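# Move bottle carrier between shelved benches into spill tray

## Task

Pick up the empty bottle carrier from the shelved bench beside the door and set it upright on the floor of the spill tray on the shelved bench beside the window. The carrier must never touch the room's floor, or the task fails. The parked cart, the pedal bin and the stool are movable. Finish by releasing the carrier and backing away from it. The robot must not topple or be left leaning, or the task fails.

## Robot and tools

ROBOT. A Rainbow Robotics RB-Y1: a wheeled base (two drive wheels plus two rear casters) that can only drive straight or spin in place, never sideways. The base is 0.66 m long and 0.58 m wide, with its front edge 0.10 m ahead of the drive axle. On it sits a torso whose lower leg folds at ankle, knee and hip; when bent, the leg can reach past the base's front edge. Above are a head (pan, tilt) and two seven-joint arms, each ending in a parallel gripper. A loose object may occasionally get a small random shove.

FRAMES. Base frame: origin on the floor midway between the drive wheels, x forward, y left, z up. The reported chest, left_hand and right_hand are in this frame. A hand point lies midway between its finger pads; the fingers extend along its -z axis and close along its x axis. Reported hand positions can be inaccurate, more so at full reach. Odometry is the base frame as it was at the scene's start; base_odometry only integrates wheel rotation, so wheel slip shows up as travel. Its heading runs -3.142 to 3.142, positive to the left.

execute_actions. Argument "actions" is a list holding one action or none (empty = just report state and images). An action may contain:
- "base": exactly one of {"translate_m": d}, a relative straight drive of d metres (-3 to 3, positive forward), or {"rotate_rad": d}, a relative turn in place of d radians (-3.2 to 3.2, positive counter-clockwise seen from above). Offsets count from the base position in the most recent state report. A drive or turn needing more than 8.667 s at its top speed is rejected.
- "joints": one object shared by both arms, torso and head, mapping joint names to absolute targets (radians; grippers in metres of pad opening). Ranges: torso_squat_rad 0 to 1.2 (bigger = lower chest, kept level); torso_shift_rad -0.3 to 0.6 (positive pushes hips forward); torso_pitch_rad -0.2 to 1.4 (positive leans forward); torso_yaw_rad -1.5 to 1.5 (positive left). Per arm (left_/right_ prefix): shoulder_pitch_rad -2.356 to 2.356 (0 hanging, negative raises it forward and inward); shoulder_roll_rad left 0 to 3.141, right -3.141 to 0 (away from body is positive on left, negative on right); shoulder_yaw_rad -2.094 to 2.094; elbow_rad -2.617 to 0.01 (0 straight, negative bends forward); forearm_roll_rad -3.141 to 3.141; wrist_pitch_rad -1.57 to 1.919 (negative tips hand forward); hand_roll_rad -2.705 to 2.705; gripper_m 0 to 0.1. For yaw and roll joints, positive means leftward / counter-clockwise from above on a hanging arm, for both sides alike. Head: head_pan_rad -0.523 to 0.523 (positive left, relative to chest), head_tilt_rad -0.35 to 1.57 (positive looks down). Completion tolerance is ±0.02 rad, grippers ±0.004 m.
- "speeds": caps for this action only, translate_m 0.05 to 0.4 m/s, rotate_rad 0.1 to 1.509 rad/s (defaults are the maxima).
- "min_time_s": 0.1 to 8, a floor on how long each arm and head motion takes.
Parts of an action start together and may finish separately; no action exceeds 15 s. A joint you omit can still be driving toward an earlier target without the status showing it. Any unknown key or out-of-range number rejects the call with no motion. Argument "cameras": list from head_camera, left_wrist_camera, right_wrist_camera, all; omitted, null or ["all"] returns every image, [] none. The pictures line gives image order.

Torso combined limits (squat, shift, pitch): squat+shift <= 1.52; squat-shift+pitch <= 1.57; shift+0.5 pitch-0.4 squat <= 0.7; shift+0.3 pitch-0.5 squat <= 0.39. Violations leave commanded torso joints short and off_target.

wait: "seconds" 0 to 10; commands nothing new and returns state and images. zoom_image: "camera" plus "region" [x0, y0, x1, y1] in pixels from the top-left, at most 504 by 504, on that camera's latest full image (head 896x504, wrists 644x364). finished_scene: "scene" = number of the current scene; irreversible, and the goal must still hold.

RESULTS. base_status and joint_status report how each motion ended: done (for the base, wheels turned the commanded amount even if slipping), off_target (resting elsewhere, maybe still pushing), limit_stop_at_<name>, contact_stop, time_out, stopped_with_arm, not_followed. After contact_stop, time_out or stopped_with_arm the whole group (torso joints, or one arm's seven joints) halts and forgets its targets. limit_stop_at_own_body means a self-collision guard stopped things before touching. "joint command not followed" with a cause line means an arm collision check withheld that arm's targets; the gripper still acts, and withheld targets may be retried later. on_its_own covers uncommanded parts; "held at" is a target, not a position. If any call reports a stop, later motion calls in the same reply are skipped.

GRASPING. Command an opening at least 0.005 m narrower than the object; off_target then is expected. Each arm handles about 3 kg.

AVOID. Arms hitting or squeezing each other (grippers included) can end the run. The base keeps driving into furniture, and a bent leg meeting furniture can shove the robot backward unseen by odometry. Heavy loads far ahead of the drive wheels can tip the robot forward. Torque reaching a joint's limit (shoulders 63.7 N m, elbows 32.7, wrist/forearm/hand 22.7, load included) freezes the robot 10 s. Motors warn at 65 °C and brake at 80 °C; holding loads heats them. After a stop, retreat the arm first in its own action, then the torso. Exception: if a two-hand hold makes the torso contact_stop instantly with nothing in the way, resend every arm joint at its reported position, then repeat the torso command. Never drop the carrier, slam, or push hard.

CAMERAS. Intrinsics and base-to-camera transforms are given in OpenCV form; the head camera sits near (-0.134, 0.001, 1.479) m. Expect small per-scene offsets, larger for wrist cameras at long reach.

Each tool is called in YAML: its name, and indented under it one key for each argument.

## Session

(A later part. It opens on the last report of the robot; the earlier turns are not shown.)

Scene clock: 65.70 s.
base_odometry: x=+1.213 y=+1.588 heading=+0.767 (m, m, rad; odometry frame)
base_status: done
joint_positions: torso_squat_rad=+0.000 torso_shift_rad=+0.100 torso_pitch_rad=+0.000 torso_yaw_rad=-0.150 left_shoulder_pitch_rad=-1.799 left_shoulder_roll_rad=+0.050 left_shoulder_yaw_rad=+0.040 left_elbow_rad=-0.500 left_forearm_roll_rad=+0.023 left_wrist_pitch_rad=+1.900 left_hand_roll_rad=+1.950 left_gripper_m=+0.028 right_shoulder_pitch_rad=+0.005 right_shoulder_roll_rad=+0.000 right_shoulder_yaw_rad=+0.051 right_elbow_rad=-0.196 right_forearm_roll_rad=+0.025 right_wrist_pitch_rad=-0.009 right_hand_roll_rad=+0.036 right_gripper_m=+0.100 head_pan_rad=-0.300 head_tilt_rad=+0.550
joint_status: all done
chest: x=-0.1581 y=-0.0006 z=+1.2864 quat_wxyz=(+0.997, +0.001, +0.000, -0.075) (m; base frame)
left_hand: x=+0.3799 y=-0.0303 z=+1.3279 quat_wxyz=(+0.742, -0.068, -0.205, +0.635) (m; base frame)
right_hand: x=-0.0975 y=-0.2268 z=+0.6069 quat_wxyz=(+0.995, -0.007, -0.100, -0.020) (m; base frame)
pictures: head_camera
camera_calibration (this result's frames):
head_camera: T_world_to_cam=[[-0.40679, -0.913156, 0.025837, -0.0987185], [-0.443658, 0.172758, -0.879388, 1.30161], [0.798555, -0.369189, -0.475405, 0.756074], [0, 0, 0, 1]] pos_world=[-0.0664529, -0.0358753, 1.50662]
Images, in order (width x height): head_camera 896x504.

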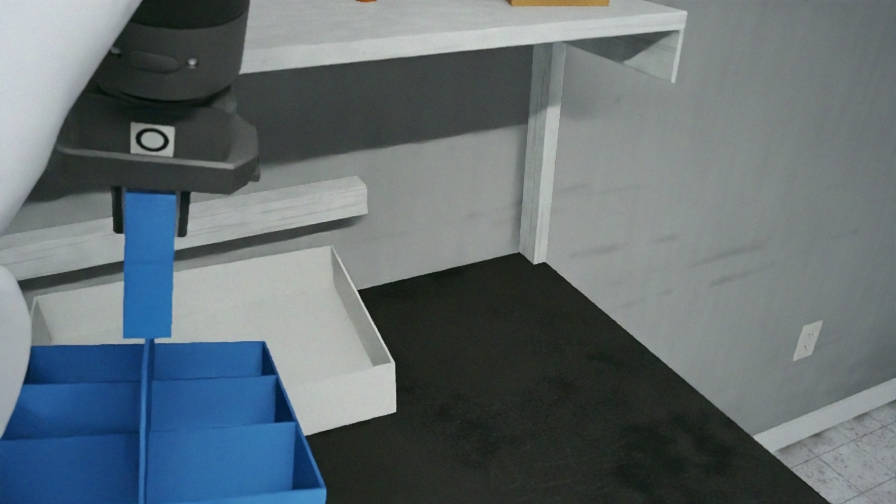

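execute_actions:
  actions:
    - {"base":{"translate_m":-0.5},"joints":{"torso_yaw_rad":0.3,"head_pan_rad":-0.3,"head_tilt_rad":0.7}}
  cameras: []

execute_actions:
  actions:
    - {"joints":{"right_shoulder_pitch_rad":-1.25,"right_shoulder_roll_rad":-0.35,"right_elbow_rad":-0.3,"right_wrist_pitch_rad":1.0,"right_gripper_m":0}}
  cameras: ["head_camera"]

Scene clock: 68.63 s.
base_odometry: x=+0.853 y=+1.241 heading=+0.768 (m, m, rad; odometry frame)
base_status: done
joint_positions: torso_squat_rad=+0.000 torso_shift_rad=+0.100 torso_pitch_rad=+0.000 torso_yaw_rad=+0.300 left_shoulder_pitch_rad=-1.799 left_shoulder_roll_rad=+0.050 left_shoulder_yaw_rad=+0.040 left_elbow_rad=-0.500 left_forearm_roll_rad=+0.023 left_wrist_pitch_rad=+1.900 left_hand_roll_rad=+1.950 left_gripper_m=+0.028 right_shoulder_pitch_rad=+0.005 right_shoulder_roll_rad=+0.000 right_shoulder_yaw_rad=+0.051 right_elbow_rad=-0.196 right_forearm_roll_rad=+0.025 right_wrist_pitch_rad=-0.009 right_hand_roll_rad=+0.036 right_gripper_m=+0.100 head_pan_rad=-0.300 head_tilt_rad=+0.700
joint_status: all done
chest: x=-0.1581 y=-0.0005 z=+1.2864 quat_wxyz=(+0.989, +0.001, +0.000, +0.149) (m; base frame)
left_hand: x=+0.3392 y=+0.2065 z=+1.3283 quat_wxyz=(+0.581, -0.021, -0.215, +0.784) (m; base frame)
right_hand: x=-0.0048 y=-0.1778 z=+0.6070 quat_wxyz=(+0.974, +0.015, -0.099, +0.203) (m; base frame)
pictures: none
No camera images: the call's "cameras" was empty. Leave "cameras" out to get every camera's image.

Scene clock: 70.60 s.
base_odometry: x=+0.853 y=+1.241 heading=+0.768 (m, m, rad; odometry frame)
base_status: not commanded
joint_positions: torso_squat_rad=+0.000 torso_shift_rad=+0.100 torso_pitch_rad=+0.000 torso_yaw_rad=+0.300 left_shoulder_pitch_rad=-1.799 left_shoulder_roll_rad=+0.050 left_shoulder_yaw_rad=+0.040 left_elbow_rad=-0.500 left_forearm_roll_rad=+0.023 left_wrist_pitch_rad=+1.900 left_hand_roll_rad=+1.950 left_gripper_m=+0.028 right_shoulder_pitch_rad=-1.250 right_shoulder_roll_rad=-0.350 right_shoulder_yaw_rad=+0.051 right_elbow_rad=-0.300 right_forearm_roll_rad=+0.025 right_wrist_pitch_rad=+1.000 right_hand_roll_rad=+0.036 right_gripper_m=+0.000 head_pan_rad=-0.300 head_tilt_rad=+0.700
joint_status: all done
chest: x=-0.1581 y=-0.0005 z=+1.2864 quat_wxyz=(+0.989, +0.001, +0.000, +0.149) (m; base frame)
left_hand: x=+0.3393 y=+0.2065 z=+1.3282 quat_wxyz=(+0.581, -0.021, -0.215, +0.784) (m; base frame)
right_hand: x=+0.5576 y=-0.1221 z=+1.0971 quat_wxyz=(+0.917, -0.163, -0.289, +0.221) (m; base frame)
pictures: head_camera
camera_calibration (this result's frames):
head_camera: T_world_to_cam=[[0.0344754, -0.999187, 0.0209026, -0.0217179], [-0.600318, -0.0374254, -0.798885, 1.15971], [0.799018, 0.0149937, -0.60112, 0.944956], [0, 0, 0, 1]] pos_world=[-0.0580957, 0.00753389, 1.49496]
Images, in order (width x height): head_camera 896x504.

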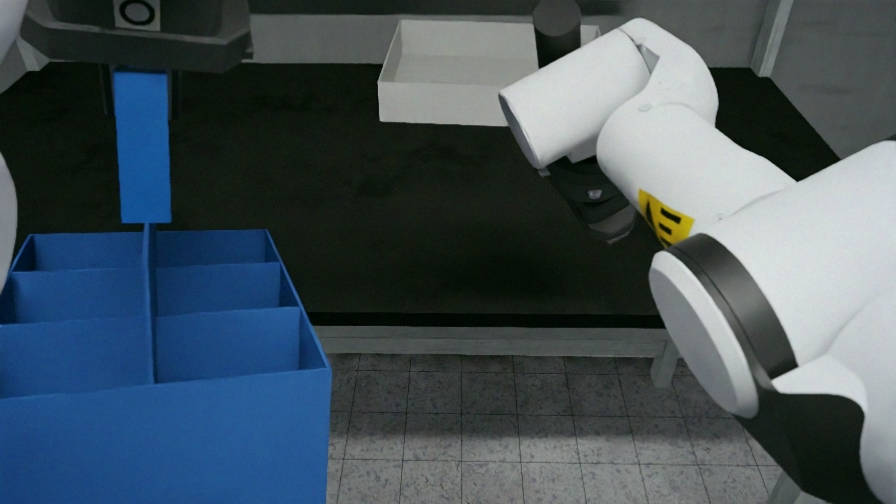

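execute_actions:
  actions:
    - {"base":{"translate_m":0.5},"joints":{"torso_shift_rad":0.33,"head_tilt_rad":0.8}}
  cameras: ["head_camera","right_wrist_camera"]

Scene clock: 73.33 s.
base_odometry: x=+1.212 y=+1.587 heading=+0.767 (m, m, rad; odometry frame)
base_status: done
joint_positions: torso_squat_rad=+0.001 torso_shift_rad=+0.328 torso_pitch_rad=-0.003 torso_yaw_rad=+0.300 left_shoulder_pitch_rad=-1.799 left_shoulder_roll_rad=+0.050 left_shoulder_yaw_rad=+0.040 left_elbow_rad=-0.500 left_forearm_roll_rad=+0.023 left_wrist_pitch_rad=+1.900 left_hand_roll_rad=+1.950 left_gripper_m=+0.028 right_shoulder_pitch_rad=-1.250 right_shoulder_roll_rad=-0.350 right_shoulder_yaw_rad=+0.051 right_elbow_rad=-0.300 right_forearm_roll_rad=+0.025 right_wrist_pitch_rad=+1.000 right_hand_roll_rad=+0.036 right_gripper_m=+0.000 head_pan_rad=-0.300 head_tilt_rad=+0.800
joint_status: all done
chest: x=-0.0036 y=-0.0006 z=+1.2527 quat_wxyz=(+0.989, +0.000, -0.001, +0.149) (m; base frame)
left_hand: x=+0.4937 y=+0.2064 z=+1.2958 quat_wxyz=(+0.581, -0.022, -0.216, +0.784) (m; base frame)
right_hand: x=+0.7126 y=-0.1222 z=+1.0650 quat_wxyz=(+0.917, -0.163, -0.290, +0.221) (m; base frame)
pictures: head_camera, right_wrist_camera
camera_calibration (this result's frames):
head_camera: T_world_to_cam=[[0.0364531, -0.999184, 0.0174206, -0.0213283], [-0.675126, -0.0374757, -0.73675, 1.13623], [0.736801, 0.0150957, -0.675941, 0.911433], [0, 0, 0, 1]] pos_world=[0.096331, 0.00751137, 1.45356]
right_wrist_camera: T_world_to_cam=[[-0.710313, -0.518996, -0.475499, 0.951254], [-0.659989, 0.725901, 0.193605, 0.382817], [0.244685, 0.451344, -0.858148, 0.887733], [0, 0, 0, 1]] pos_world=[0.711128, -0.184863, 1.14001]
Images, in order (width x height): head_camera 896x504, right_wrist_camera 644x364.

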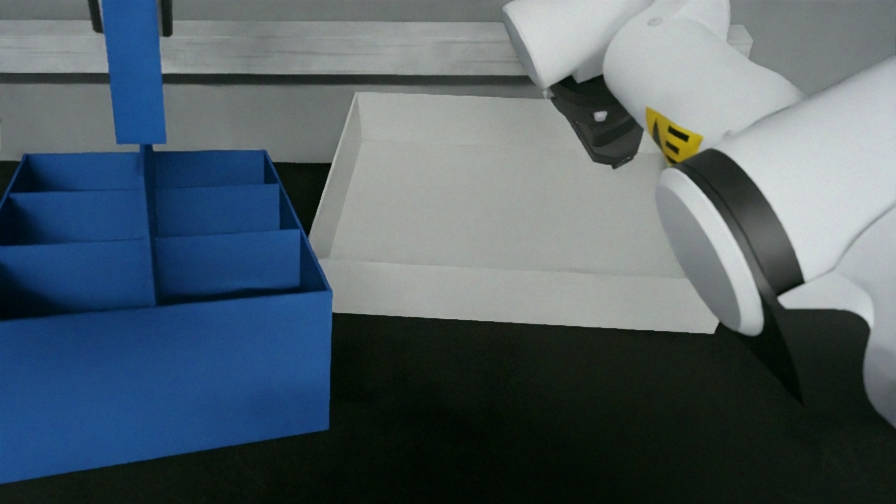

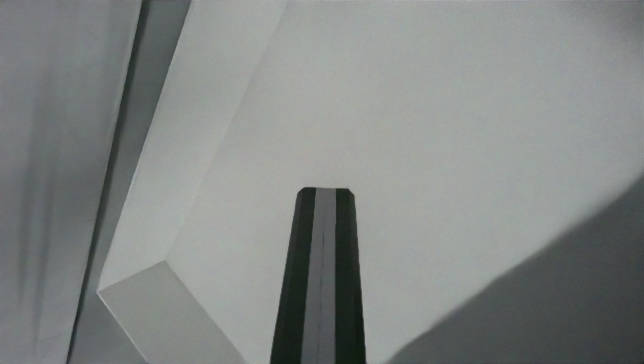

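execute_actions:
  actions:
    - {"joints":{"right_shoulder_pitch_rad":-1.12,"right_shoulder_roll_rad":-0.27,"left_shoulder_roll_rad":0.2},"min_time_s":1.5}
  cameras: ["head_camera"]

execute_actions:
  actions:
    - {"base":{"translate_m":-0.42},"speeds":{"translate_m":0.15}}
  cameras: ["head_camera"]

Scene clock: 77.20 s.
base_odometry: x=+1.212 y=+1.587 heading=+0.767 (m, m, rad; odometry frame)
base_status: not commanded
joint_positions: torso_squat_rad=+0.001 torso_shift_rad=+0.328 torso_pitch_rad=-0.003 torso_yaw_rad=+0.300 left_shoulder_pitch_rad=-1.797 left_shoulder_roll_rad=+0.196 left_shoulder_yaw_rad=+0.040 left_elbow_rad=-0.498 left_forearm_roll_rad=+0.024 left_wrist_pitch_rad=+1.903 left_hand_roll_rad=+1.949 left_gripper_m=+0.028 right_shoulder_pitch_rad=-1.120 right_shoulder_roll_rad=-0.270 right_shoulder_yaw_rad=+0.051 right_elbow_rad=-0.300 right_forearm_roll_rad=+0.025 right_wrist_pitch_rad=+1.000 right_hand_roll_rad=+0.036 right_gripper_m=+0.000 head_pan_rad=-0.300 head_tilt_rad=+0.800
joint_status: all done
chest: x=-0.0036 y=-0.0006 z=+1.2527 quat_wxyz=(+0.989, +0.000, -0.002, +0.149) (m; base frame)
left_hand: x=+0.4894 y=+0.2815 z=+1.3251 quat_wxyz=(+0.521, -0.032, -0.224, +0.823) (m; base frame)
right_hand: x=+0.6630 y=-0.1109 z=+0.9700 quat_wxyz=(+0.932, -0.149, -0.221, +0.246) (m; base frame)
pictures: head_camera
camera_calibration (this result's frames):
head_camera: T_world_to_cam=[[0.0365237, -0.999181, 0.0174177, -0.0213359], [-0.67493, -0.0375172, -0.736928, 1.1364], [0.736978, 0.0151596, -0.675747, 0.91125], [0, 0, 0, 1]] pos_world=[0.096196, 0.00750185, 1.45359]
Images, in order (width x height): head_camera 896x504.

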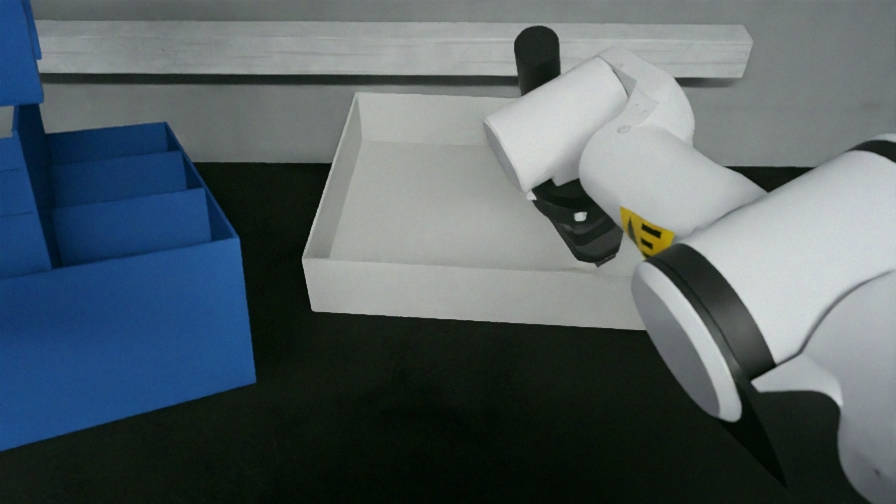

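Scene clock: 81.33 s.
base_odometry: x=+0.909 y=+1.296 heading=+0.768 (m, m, rad; odometry frame)
base_status: done
joint_positions: torso_squat_rad=+0.000 torso_shift_rad=+0.330 torso_pitch_rad=+0.000 torso_yaw_rad=+0.300 left_shoulder_pitch_rad=-1.799 left_shoulder_roll_rad=+0.200 left_shoulder_yaw_rad=+0.040 left_elbow_rad=-0.500 left_forearm_roll_rad=+0.023 left_wrist_pitch_rad=+1.900 left_hand_roll_rad=+1.950 left_gripper_m=+0.028 right_shoulder_pitch_rad=-1.120 right_shoulder_roll_rad=-0.270 right_shoulder_yaw_rad=+0.051 right_elbow_rad=-0.300 right_forearm_roll_rad=+0.025 right_wrist_pitch_rad=+1.000 right_hand_roll_rad=+0.036 right_gripper_m=+0.000 head_pan_rad=-0.300 head_tilt_rad=+0.800
joint_status: not commanded
chest: x=-0.0011 y=-0.0005 z=+1.2521 quat_wxyz=(+0.989, +0.001, +0.000, +0.149) (m; base frame)
left_hand: x=+0.4927 y=+0.2832 z=+1.3257 quat_wxyz=(+0.519, -0.034, -0.226, +0.823) (m; base frame)
right_hand: x=+0.6646 y=-0.1108 z=+0.9674 quat_wxyz=(+0.932, -0.149, -0.219, +0.246) (m; base frame)
pictures: head_camera
camera_calibration (this result's frames):
head_camera: T_world_to_cam=[[0.0365801, -0.99918, 0.0173701, -0.0213024], [-0.677106, -0.0375651, -0.734926, 1.1352], [0.734975, 0.0151222, -0.677925, 0.911731], [0, 0, 0, 1]] pos_world=[0.0993279, 0.00757139, 1.45274]
Images, in order (width x height): head_camera 896x504.

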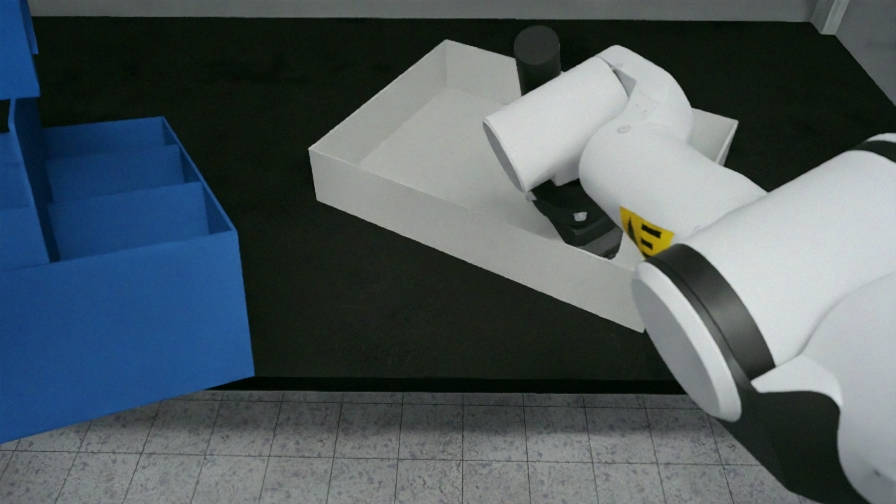

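execute_actions:
  actions:
    - {"joints":{"torso_yaw_rad":0.68,"head_pan_rad":-0.52}}
  cameras: ["head_camera"]

Scene clock: 82.93 s.
base_odometry: x=+0.909 y=+1.296 heading=+0.768 (m, m, rad; odometry frame)
base_status: not commanded
joint_positions: torso_squat_rad=+0.000 torso_shift_rad=+0.330 torso_pitch_rad=+0.000 torso_yaw_rad=+0.680 left_shoulder_pitch_rad=-1.799 left_shoulder_roll_rad=+0.200 left_shoulder_yaw_rad=+0.040 left_elbow_rad=-0.500 left_forearm_roll_rad=+0.023 left_wrist_pitch_rad=+1.900 left_hand_roll_rad=+1.950 left_gripper_m=+0.028 right_shoulder_pitch_rad=-1.120 right_shoulder_roll_rad=-0.270 right_shoulder_yaw_rad=+0.051 right_elbow_rad=-0.300 right_forearm_roll_rad=+0.025 right_wrist_pitch_rad=+1.000 right_hand_roll_rad=+0.036 right_gripper_m=+0.000 head_pan_rad=-0.520 head_tilt_rad=+0.800
joint_status: all done
chest: x=-0.0011 y=-0.0005 z=+1.2521 quat_wxyz=(+0.943, +0.001, +0.000, +0.334) (m; base frame)
left_hand: x=+0.3522 y=+0.4462 z=+1.3259 quat_wxyz=(+0.354, +0.009, -0.229, +0.907) (m; base frame)
right_hand: x=+0.6581 y=+0.1439 z=+0.9676 quat_wxyz=(+0.869, -0.105, -0.244, +0.418) (m; base frame)
pictures: head_camera
camera_calibration (this result's frames):
head_camera: T_world_to_cam=[[0.195266, -0.980596, 0.0173863, -0.0166451], [-0.662338, -0.144924, -0.735055, 1.13418], [0.723312, 0.132015, -0.677785, 0.912959], [0, 0, 0, 1]] pos_world=[0.094108, 0.0275232, 1.45277]
Images, in order (width x height): head_camera 896x504.

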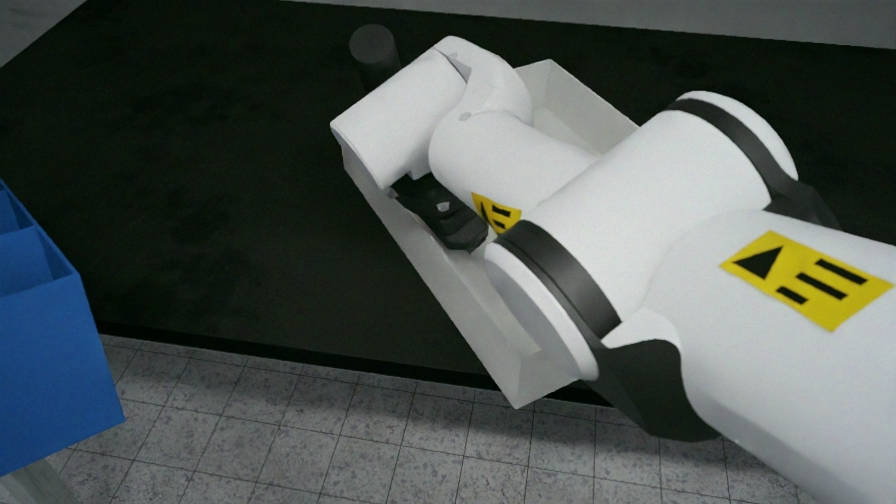

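execute_actions:
  actions:
    - {"joints":{"right_shoulder_pitch_rad":-1.4}}
  cameras: []

execute_actions:
  actions:
    - {"joints":{"right_shoulder_roll_rad":-1.3,"torso_yaw_rad":0.3,"head_pan_rad":-0.3,"torso_shift_rad":0.1,"left_shoulder_roll_rad":0.05}}
  cameras: ["head_camera"]

Scene clock: 83.97 s.
base_odometry: x=+0.909 y=+1.296 heading=+0.768 (m, m, rad; odometry frame)
base_status: not commanded
joint_positions: torso_squat_rad=+0.000 torso_shift_rad=+0.330 torso_pitch_rad=+0.000 torso_yaw_rad=+0.680 left_shoulder_pitch_rad=-1.799 left_shoulder_roll_rad=+0.200 left_shoulder_yaw_rad=+0.040 left_elbow_rad=-0.500 left_forearm_roll_rad=+0.023 left_wrist_pitch_rad=+1.900 left_hand_roll_rad=+1.950 left_gripper_m=+0.028 right_shoulder_pitch_rad=-1.400 right_shoulder_roll_rad=-0.270 right_shoulder_yaw_rad=+0.051 right_elbow_rad=-0.300 right_forearm_roll_rad=+0.025 right_wrist_pitch_rad=+1.000 right_hand_roll_rad=+0.036 right_gripper_m=+0.000 head_pan_rad=-0.520 head_tilt_rad=+0.800
joint_status: all done
chest: x=-0.0012 y=-0.0005 z=+1.2522 quat_wxyz=(+0.943, +0.001, +0.000, +0.333) (m; base frame)
left_hand: x=+0.3522 y=+0.4461 z=+1.3260 quat_wxyz=(+0.355, +0.009, -0.229, +0.907) (m; base frame)
right_hand: x=+0.6805 y=+0.2417 z=+1.1383 quat_wxyz=(+0.824, -0.063, -0.370, +0.424) (m; base frame)
pictures: none
No camera images: the call's "cameras" was empty. Leave "cameras" out to get every camera's image.

Scene clock: 86.27 s.
base_odometry: x=+0.909 y=+1.296 heading=+0.768 (m, m, rad; odometry frame)
base_status: not commanded
joint_positions: torso_squat_rad=+0.000 torso_shift_rad=+0.100 torso_pitch_rad=+0.000 torso_yaw_rad=+0.300 left_shoulder_pitch_rad=-1.799 left_shoulder_roll_rad=+0.050 left_shoulder_yaw_rad=+0.040 left_elbow_rad=-0.500 left_forearm_roll_rad=+0.023 left_wrist_pitch_rad=+1.900 left_hand_roll_rad=+1.950 left_gripper_m=+0.028 right_shoulder_pitch_rad=-1.400 right_shoulder_roll_rad=-1.300 right_shoulder_yaw_rad=+0.051 right_elbow_rad=-0.300 right_forearm_roll_rad=+0.025 right_wrist_pitch_rad=+1.000 right_hand_roll_rad=+0.036 right_gripper_m=+0.000 head_pan_rad=-0.300 head_tilt_rad=+0.800
joint_status: all done
chest: x=-0.1582 y=-0.0006 z=+1.2864 quat_wxyz=(+0.989, +0.001, +0.000, +0.149) (m; base frame)
left_hand: x=+0.3392 y=+0.2064 z=+1.3283 quat_wxyz=(+0.581, -0.021, -0.215, +0.784) (m; base frame)
right_hand: x=+0.4498 y=-0.6628 z=+1.4339 quat_wxyz=(+0.825, -0.350, -0.400, -0.192) (m; base frame)
pictures: head_camera
camera_calibration (this result's frames):
head_camera: T_world_to_cam=[[0.0364463, -0.999186, 0.0173177, -0.0161679], [-0.676909, -0.0374318, -0.735115, 1.0543], [0.735164, 0.0150698, -0.677722, 1.05021], [0, 0, 0, 1]] pos_world=[-0.0578255, 0.00748316, 1.48706]
Images, in order (width x height): head_camera 896x504.

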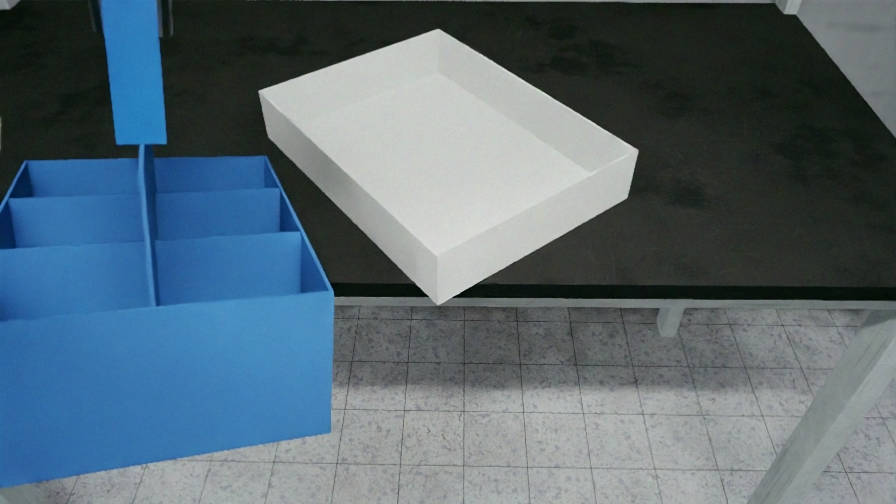

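execute_actions:
  actions:
    - {"base":{"rotate_rad":-0.6},"joints":{"torso_yaw_rad":0,"left_shoulder_pitch_rad":-2.05,"left_elbow_rad":-0.25,"head_pan_rad":-0.2,"head_tilt_rad":1.0},"min_time_s":2}
  cameras: []

execute_actions:
  actions:
    - {"base":{"translate_m":0.48}}
  cameras: []

execute_actions:
  actions:
    - {"base":{"rotate_rad":1.2},"speeds":{"rotate_rad":0.5}}
  cameras: ["head_camera"]

Scene clock: 89.03 s.
base_odometry: x=+0.909 y=+1.296 heading=+0.169 (m, m, rad; odometry frame)
base_status: done
joint_positions: torso_squat_rad=+0.000 torso_shift_rad=+0.100 torso_pitch_rad=+0.000 torso_yaw_rad=+0.000 left_shoulder_pitch_rad=-2.049 left_shoulder_roll_rad=+0.050 left_shoulder_yaw_rad=+0.040 left_elbow_rad=-0.250 left_forearm_roll_rad=+0.023 left_wrist_pitch_rad=+1.900 left_hand_roll_rad=+1.950 left_gripper_m=+0.028 right_shoulder_pitch_rad=-1.400 right_shoulder_roll_rad=-1.300 right_shoulder_yaw_rad=+0.051 right_elbow_rad=-0.300 right_forearm_roll_rad=+0.025 right_wrist_pitch_rad=+1.000 right_hand_roll_rad=+0.036 right_gripper_m=+0.000 head_pan_rad=-0.200 head_tilt_rad=+1.000
joint_status: all done
chest: x=-0.1581 y=-0.0006 z=+1.2864 quat_wxyz=(+1.000, +0.001, +0.000, +0.000) (m; base frame)
left_hand: x=+0.3505 y=+0.0400 z=+1.3838 quat_wxyz=(+0.688, -0.032, -0.240, +0.684) (m; base frame)
right_hand: x=+0.2272 y=-0.8130 z=+1.4335 quat_wxyz=(+0.787, -0.406, -0.343, -0.313) (m; base frame)
pictures: none
No camera images: the call's "cameras" was empty. Leave "cameras" out to get every camera's image.

Scene clock: 91.73 s.
base_odometry: x=+1.382 y=+1.376 heading=+0.168 (m, m, rad; odometry frame)
base_status: done
joint_positions: torso_squat_rad=+0.000 torso_shift_rad=+0.100 torso_pitch_rad=+0.000 torso_yaw_rad=+0.000 left_shoulder_pitch_rad=-2.049 left_shoulder_roll_rad=+0.050 left_shoulder_yaw_rad=+0.040 left_elbow_rad=-0.250 left_forearm_roll_rad=+0.023 left_wrist_pitch_rad=+1.900 left_hand_roll_rad=+1.950 left_gripper_m=+0.028 right_shoulder_pitch_rad=-1.400 right_shoulder_roll_rad=-1.300 right_shoulder_yaw_rad=+0.051 right_elbow_rad=-0.300 right_forearm_roll_rad=+0.025 right_wrist_pitch_rad=+1.000 right_hand_roll_rad=+0.036 right_gripper_m=+0.000 head_pan_rad=-0.200 head_tilt_rad=+1.000
joint_status: not commanded
chest: x=-0.1580 y=-0.0006 z=+1.2864 quat_wxyz=(+1.000, +0.001, +0.000, +0.000) (m; base frame)
left_hand: x=+0.3506 y=+0.0400 z=+1.3838 quat_wxyz=(+0.688, -0.032, -0.240, +0.684) (m; base frame)
right_hand: x=+0.2274 y=-0.8129 z=+1.4333 quat_wxyz=(+0.787, -0.406, -0.343, -0.313) (m; base frame)
pictures: none
No camera images: the call's "cameras" was empty. Leave "cameras" out to get every camera's image.

Scene clock: 95.47 s.
base_odometry: x=+1.382 y=+1.376 heading=+1.368 (m, m, rad; odometry frame)
base_status: done
joint_positions: torso_squat_rad=+0.000 torso_shift_rad=+0.100 torso_pitch_rad=+0.000 torso_yaw_rad=+0.000 left_shoulder_pitch_rad=-2.049 left_shoulder_roll_rad=+0.050 left_shoulder_yaw_rad=+0.040 left_elbow_rad=-0.250 left_forearm_roll_rad=+0.023 left_wrist_pitch_rad=+1.900 left_hand_roll_rad=+1.950 left_gripper_m=+0.028 right_shoulder_pitch_rad=-1.400 right_shoulder_roll_rad=-1.300 right_shoulder_yaw_rad=+0.051 right_elbow_rad=-0.300 right_forearm_roll_rad=+0.025 right_wrist_pitch_rad=+1.000 right_hand_roll_rad=+0.036 right_gripper_m=+0.000 head_pan_rad=-0.200 head_tilt_rad=+1.000
joint_status: not commanded
chest: x=-0.1580 y=-0.0006 z=+1.2864 quat_wxyz=(+1.000, +0.001, +0.000, +0.000) (m; base frame)
left_hand: x=+0.3505 y=+0.0400 z=+1.3838 quat_wxyz=(+0.688, -0.032, -0.240, +0.684) (m; base frame)
right_hand: x=+0.2273 y=-0.8129 z=+1.4334 quat_wxyz=(+0.787, -0.406, -0.343, -0.313) (m; base frame)
pictures: head_camera
camera_calibration (this result's frames):
head_camera: T_world_to_cam=[[-0.159911, -0.987084, 0.00969622, -0.0380821], [-0.801156, 0.124039, -0.585461, 0.815676], [0.576696, -0.10139, -0.810643, 1.22531], [0, 0, 0, 1]] pos_world=[-0.0592382, -0.0145318, 1.4712]
Images, in order (width x height): head_camera 896x504.

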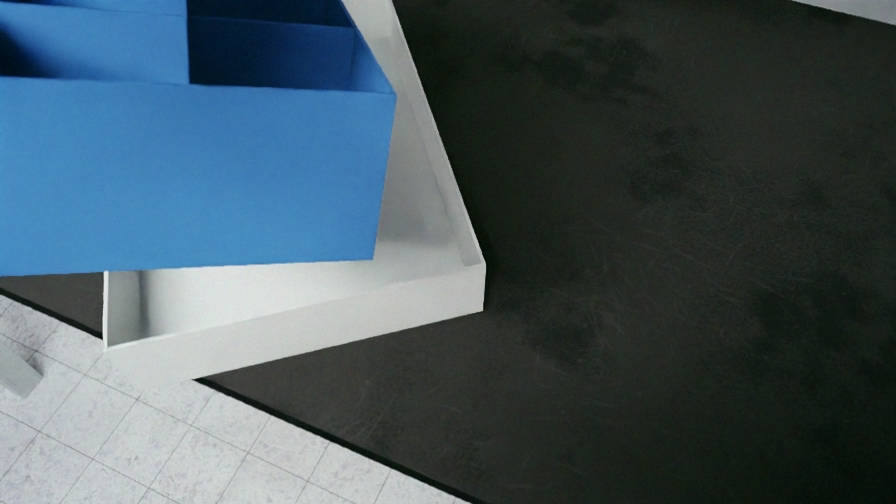

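execute_actions:
  actions:
    - {"joints":{"torso_shift_rad":0.18,"torso_yaw_rad":-0.05,"left_shoulder_pitch_rad":-1.8,"left_elbow_rad":-0.5,"head_pan_rad":0,"head_tilt_rad":0.95},"min_time_s":2}
  cameras: ["head_camera"]

Scene clock: 97.90 s.
base_odometry: x=+1.382 y=+1.376 heading=+1.368 (m, m, rad; odometry frame)
base_status: not commanded
joint_positions: torso_squat_rad=+0.000 torso_shift_rad=+0.180 torso_pitch_rad=+0.000 torso_yaw_rad=-0.050 left_shoulder_pitch_rad=-1.800 left_shoulder_roll_rad=+0.050 left_shoulder_yaw_rad=+0.040 left_elbow_rad=-0.500 left_forearm_roll_rad=+0.023 left_wrist_pitch_rad=+1.900 left_hand_roll_rad=+1.950 left_gripper_m=+0.028 right_shoulder_pitch_rad=-1.400 right_shoulder_roll_rad=-1.300 right_shoulder_yaw_rad=+0.051 right_elbow_rad=-0.300 right_forearm_roll_rad=+0.025 right_wrist_pitch_rad=+1.000 right_hand_roll_rad=+0.036 right_gripper_m=+0.000 head_pan_rad=+0.000 head_tilt_rad=+0.950
joint_status: all done
chest: x=-0.1025 y=-0.0006 z=+1.2786 quat_wxyz=(+1.000, +0.001, +0.000, -0.025) (m; base frame)
left_hand: x=+0.4357 y=+0.0233 z=+1.3200 quat_wxyz=(+0.709, -0.058, -0.208, +0.671) (m; base frame)
right_hand: x=+0.2419 y=-0.8311 z=+1.4255 quat_wxyz=(+0.779, -0.414, -0.332, -0.333) (m; base frame)
pictures: head_camera
camera_calibration (this result's frames):
head_camera: T_world_to_cam=[[-0.0110845, -0.999871, 0.0116088, -0.0210899], [-0.780483, 0.00139392, -0.625176, 0.915861], [0.625079, -0.0159902, -0.780398, 1.14617], [0, 0, 0, 1]] pos_world=[-0.00186538, -0.00403637, 1.46729]
Images, in order (width x height): head_camera 896x504.

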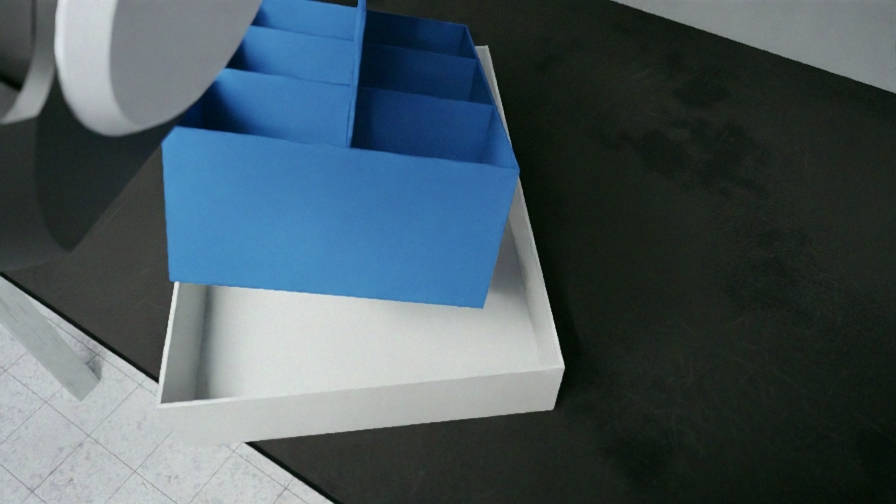

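execute_actions:
  actions:
    - {"joints":{"torso_yaw_rad":-0.09,"left_hand_roll_rad":2.1,"left_shoulder_pitch_rad":-1.55,"left_elbow_rad":-0.75},"min_time_s":2}
  cameras: ["head_camera"]

Scene clock: 100.23 s.
base_odometry: x=+1.382 y=+1.376 heading=+1.368 (m, m, rad; odometry frame)
base_status: not commanded
joint_positions: torso_squat_rad=+0.000 torso_shift_rad=+0.180 torso_pitch_rad=+0.000 torso_yaw_rad=-0.090 left_shoulder_pitch_rad=-1.550 left_shoulder_roll_rad=+0.050 left_shoulder_yaw_rad=+0.040 left_elbow_rad=-0.750 left_forearm_roll_rad=+0.023 left_wrist_pitch_rad=+1.900 left_hand_roll_rad=+2.100 left_gripper_m=+0.028 right_shoulder_pitch_rad=-1.400 right_shoulder_roll_rad=-1.300 right_shoulder_yaw_rad=+0.051 right_elbow_rad=-0.300 right_forearm_roll_rad=+0.025 right_wrist_pitch_rad=+1.000 right_hand_roll_rad=+0.036 right_gripper_m=+0.000 head_pan_rad=+0.000 head_tilt_rad=+0.950
joint_status: all done
chest: x=-0.1026 y=-0.0006 z=+1.2786 quat_wxyz=(+0.999, +0.001, +0.000, -0.045) (m; base frame)
left_hand: x=+0.4516 y=+0.0172 z=+1.2614 quat_wxyz=(+0.667, -0.096, -0.171, +0.719) (m; base frame)
right_hand: x=+0.2081 y=-0.8442 z=+1.4256 quat_wxyz=(+0.772, -0.421, -0.324, -0.348) (m; base frame)
pictures: head_camera
camera_calibration (this result's frames):
head_camera: T_world_to_cam=[[-0.0511961, -0.998621, 0.0116327, -0.0252225], [-0.779706, 0.0326891, -0.625292, 0.916022], [0.62405, -0.0410826, -0.780304, 1.14601], [0, 0, 0, 1]] pos_world=[-0.00223187, -0.00805047, 1.46731]
Images, in order (width x height): head_camera 896x504.

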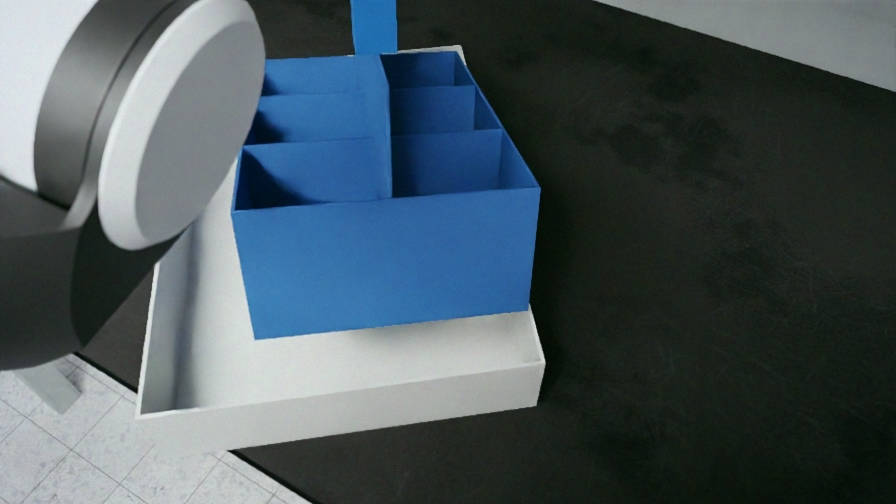

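Too right; shift left, then lower.

execute_actions:
  actions:
    - {"joints":{"torso_yaw_rad":-0.02,"left_hand_roll_rad":2.03}}
  cameras: []

execute_actions:
  actions:
    - {"joints":{"left_shoulder_pitch_rad":-1.43,"left_wrist_pitch_rad":1.78},"min_time_s":2}
  cameras: ["head_camera"]

Scene clock: 101.10 s.
base_odometry: x=+1.382 y=+1.376 heading=+1.368 (m, m, rad; odometry frame)
base_status: not commanded
joint_positions: torso_squat_rad=+0.000 torso_shift_rad=+0.180 torso_pitch_rad=+0.000 torso_yaw_rad=-0.020 left_shoulder_pitch_rad=-1.550 left_shoulder_roll_rad=+0.050 left_shoulder_yaw_rad=+0.040 left_elbow_rad=-0.750 left_forearm_roll_rad=+0.023 left_wrist_pitch_rad=+1.900 left_hand_roll_rad=+2.030 left_gripper_m=+0.028 right_shoulder_pitch_rad=-1.400 right_shoulder_roll_rad=-1.300 right_shoulder_yaw_rad=+0.051 right_elbow_rad=-0.300 right_forearm_roll_rad=+0.025 right_wrist_pitch_rad=+1.000 right_hand_roll_rad=+0.036 right_gripper_m=+0.000 head_pan_rad=+0.000 head_tilt_rad=+0.950
joint_status: all done
chest: x=-0.1026 y=-0.0005 z=+1.2786 quat_wxyz=(+1.000, +0.001, +0.000, -0.010) (m; base frame)
left_hand: x=+0.4490 y=+0.0562 z=+1.2615 quat_wxyz=(+0.667, -0.083, -0.177, +0.719) (m; base frame)
right_hand: x=+0.2666 y=-0.8203 z=+1.4256 quat_wxyz=(+0.784, -0.409, -0.339, -0.321) (m; base frame)
pictures: none
No camera images: the call's "cameras" was empty. Leave "cameras" out to get every camera's image.

Scene clock: 103.40 s.
base_odometry: x=+1.382 y=+1.376 heading=+1.368 (m, m, rad; odometry frame)
base_status: not commanded
joint_positions: torso_squat_rad=+0.000 torso_shift_rad=+0.180 torso_pitch_rad=+0.000 torso_yaw_rad=-0.020 left_shoulder_pitch_rad=-1.430 left_shoulder_roll_rad=+0.050 left_shoulder_yaw_rad=+0.040 left_elbow_rad=-0.750 left_forearm_roll_rad=+0.023 left_wrist_pitch_rad=+1.780 left_hand_roll_rad=+2.030 left_gripper_m=+0.028 right_shoulder_pitch_rad=-1.400 right_shoulder_roll_rad=-1.300 right_shoulder_yaw_rad=+0.051 right_elbow_rad=-0.300 right_forearm_roll_rad=+0.025 right_wrist_pitch_rad=+1.000 right_hand_roll_rad=+0.036 right_gripper_m=+0.000 head_pan_rad=+0.000 head_tilt_rad=+0.950
joint_status: all done
chest: x=-0.1026 y=-0.0005 z=+1.2786 quat_wxyz=(+1.000, +0.001, +0.000, -0.010) (m; base frame)
left_hand: x=+0.4658 y=+0.0685 z=+1.2069 quat_wxyz=(+0.662, -0.094, -0.164, +0.726) (m; base frame)
right_hand: x=+0.2666 y=-0.8203 z=+1.4256 quat_wxyz=(+0.784, -0.409, -0.339, -0.321) (m; base frame)
pictures: head_camera
camera_calibration (this result's frames):
head_camera: T_world_to_cam=[[0.0188802, -0.999753, 0.0116907, -0.0180625], [-0.780008, -0.0220433, -0.625381, 0.916071], [0.625485, 0.00268852, -0.780232, 1.14609], [0, 0, 0, 1]] pos_world=[-0.00197879, -0.000946139, 1.46732]
Images, in order (width x height): head_camera 896x504.

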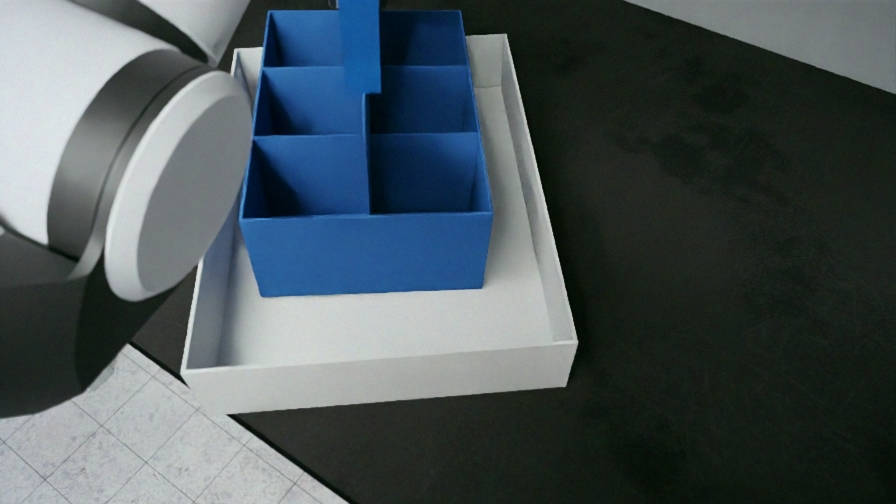

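execute_actions:
  actions:
    - {"joints":{"left_gripper_m":0.1}}
  cameras: []

execute_actions:
  actions:
    - {"joints":{"left_shoulder_pitch_rad":-1.65,"left_wrist_pitch_rad":1.9}}
  cameras: []

execute_actions:
  actions:
    - {"base":{"translate_m":-0.6},"joints":{"head_tilt_rad":0.6,"torso_shift_rad":0,"torso_yaw_rad":0.4,"head_pan_rad":-0.4}}
  cameras: ["head_camera"]

Scene clock: 105.47 s.
base_odometry: x=+1.382 y=+1.376 heading=+1.368 (m, m, rad; odometry frame)
base_status: not commanded
joint_positions: torso_squat_rad=+0.000 torso_shift_rad=+0.180 torso_pitch_rad=+0.000 torso_yaw_rad=-0.020 left_shoulder_pitch_rad=-1.430 left_shoulder_roll_rad=+0.050 left_shoulder_yaw_rad=+0.040 left_elbow_rad=-0.750 left_forearm_roll_rad=+0.023 left_wrist_pitch_rad=+1.780 left_hand_roll_rad=+2.030 left_gripper_m=+0.100 right_shoulder_pitch_rad=-1.400 right_shoulder_roll_rad=-1.300 right_shoulder_yaw_rad=+0.051 right_elbow_rad=-0.300 right_forearm_roll_rad=+0.025 right_wrist_pitch_rad=+1.000 right_hand_roll_rad=+0.036 right_gripper_m=+0.000 head_pan_rad=+0.000 head_tilt_rad=+0.950
joint_status: all done
chest: x=-0.1026 y=-0.0005 z=+1.2786 quat_wxyz=(+1.000, +0.001, +0.000, -0.010) (m; base frame)
left_hand: x=+0.4658 y=+0.0685 z=+1.2067 quat_wxyz=(+0.662, -0.094, -0.164, +0.726) (m; base frame)
right_hand: x=+0.2666 y=-0.8203 z=+1.4256 quat_wxyz=(+0.784, -0.409, -0.339, -0.321) (m; base frame)
pictures: none
No camera images: the call's "cameras" was empty. Leave "cameras" out to get every camera's image.

Scene clock: 106.30 s.
base_odometry: x=+1.382 y=+1.376 heading=+1.368 (m, m, rad; odometry frame)
base_status: not commanded
joint_positions: torso_squat_rad=+0.000 torso_shift_rad=+0.180 torso_pitch_rad=+0.000 torso_yaw_rad=-0.020 left_shoulder_pitch_rad=-1.650 left_shoulder_roll_rad=+0.050 left_shoulder_yaw_rad=+0.040 left_elbow_rad=-0.750 left_forearm_roll_rad=+0.023 left_wrist_pitch_rad=+1.900 left_hand_roll_rad=+2.030 left_gripper_m=+0.100 right_shoulder_pitch_rad=-1.400 right_shoulder_roll_rad=-1.300 right_shoulder_yaw_rad=+0.051 right_elbow_rad=-0.300 right_forearm_roll_rad=+0.025 right_wrist_pitch_rad=+1.000 right_hand_roll_rad=+0.036 right_gripper_m=+0.000 head_pan_rad=+0.000 head_tilt_rad=+0.950
joint_status: all done
chest: x=-0.1027 y=-0.0005 z=+1.2786 quat_wxyz=(+1.000, +0.001, +0.000, -0.010) (m; base frame)
left_hand: x=+0.4497 y=+0.0371 z=+1.3137 quat_wxyz=(+0.670, -0.121, -0.206, +0.703) (m; base frame)
right_hand: x=+0.2664 y=-0.8203 z=+1.4257 quat_wxyz=(+0.784, -0.409, -0.339, -0.321) (m; base frame)
pictures: none
No camera images: the call's "cameras" was empty. Leave "cameras" out to get every camera's image.

Scene clock: 109.53 s.
base_odometry: x=+1.261 y=+0.788 heading=+1.369 (m, m, rad; odometry frame)
base_status: done
joint_positions: torso_squat_rad=+0.000 torso_shift_rad=+0.000 torso_pitch_rad=+0.000 torso_yaw_rad=+0.400 left_shoulder_pitch_rad=-1.650 left_shoulder_roll_rad=+0.050 left_shoulder_yaw_rad=+0.040 left_elbow_rad=-0.750 left_forearm_roll_rad=+0.023 left_wrist_pitch_rad=+1.900 left_hand_roll_rad=+2.030 left_gripper_m=+0.100 right_shoulder_pitch_rad=-1.400 right_shoulder_roll_rad=-1.300 right_shoulder_yaw_rad=+0.051 right_elbow_rad=-0.300 right_forearm_roll_rad=+0.025 right_wrist_pitch_rad=+1.000 right_hand_roll_rad=+0.036 right_gripper_m=+0.000 head_pan_rad=-0.400 head_tilt_rad=+0.600
joint_status: all done
chest: x=-0.2281 y=-0.0005 z=+1.2899 quat_wxyz=(+0.980, +0.001, +0.000, +0.199) (m; base frame)
left_hand: x=+0.2610 y=+0.2591 z=+1.3253 quat_wxyz=(+0.509, -0.076, -0.227, +0.827) (m; base frame)
right_hand: x=+0.4431 y=-0.5987 z=+1.4374 quat_wxyz=(+0.834, -0.329, -0.417, -0.151) (m; base frame)
pictures: head_camera
camera_calibration (this result's frames):
head_camera: T_world_to_cam=[[0.0320746, -0.999192, 0.0242185, -0.0227388], [-0.517446, -0.0373315, -0.854901, 1.22077], [0.855114, 0.0148888, -0.518226, 0.891746], [0, 0, 0, 1]] pos_world=[-0.130131, 0.00957571, 1.50632]
Images, in order (width x height): head_camera 896x504.

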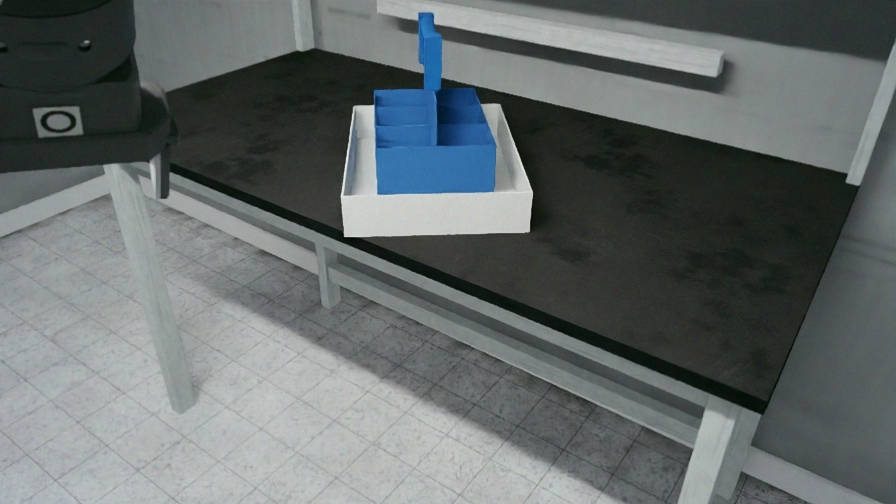

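finished_scene:
  scene: 1

The scene is finished: the task was done.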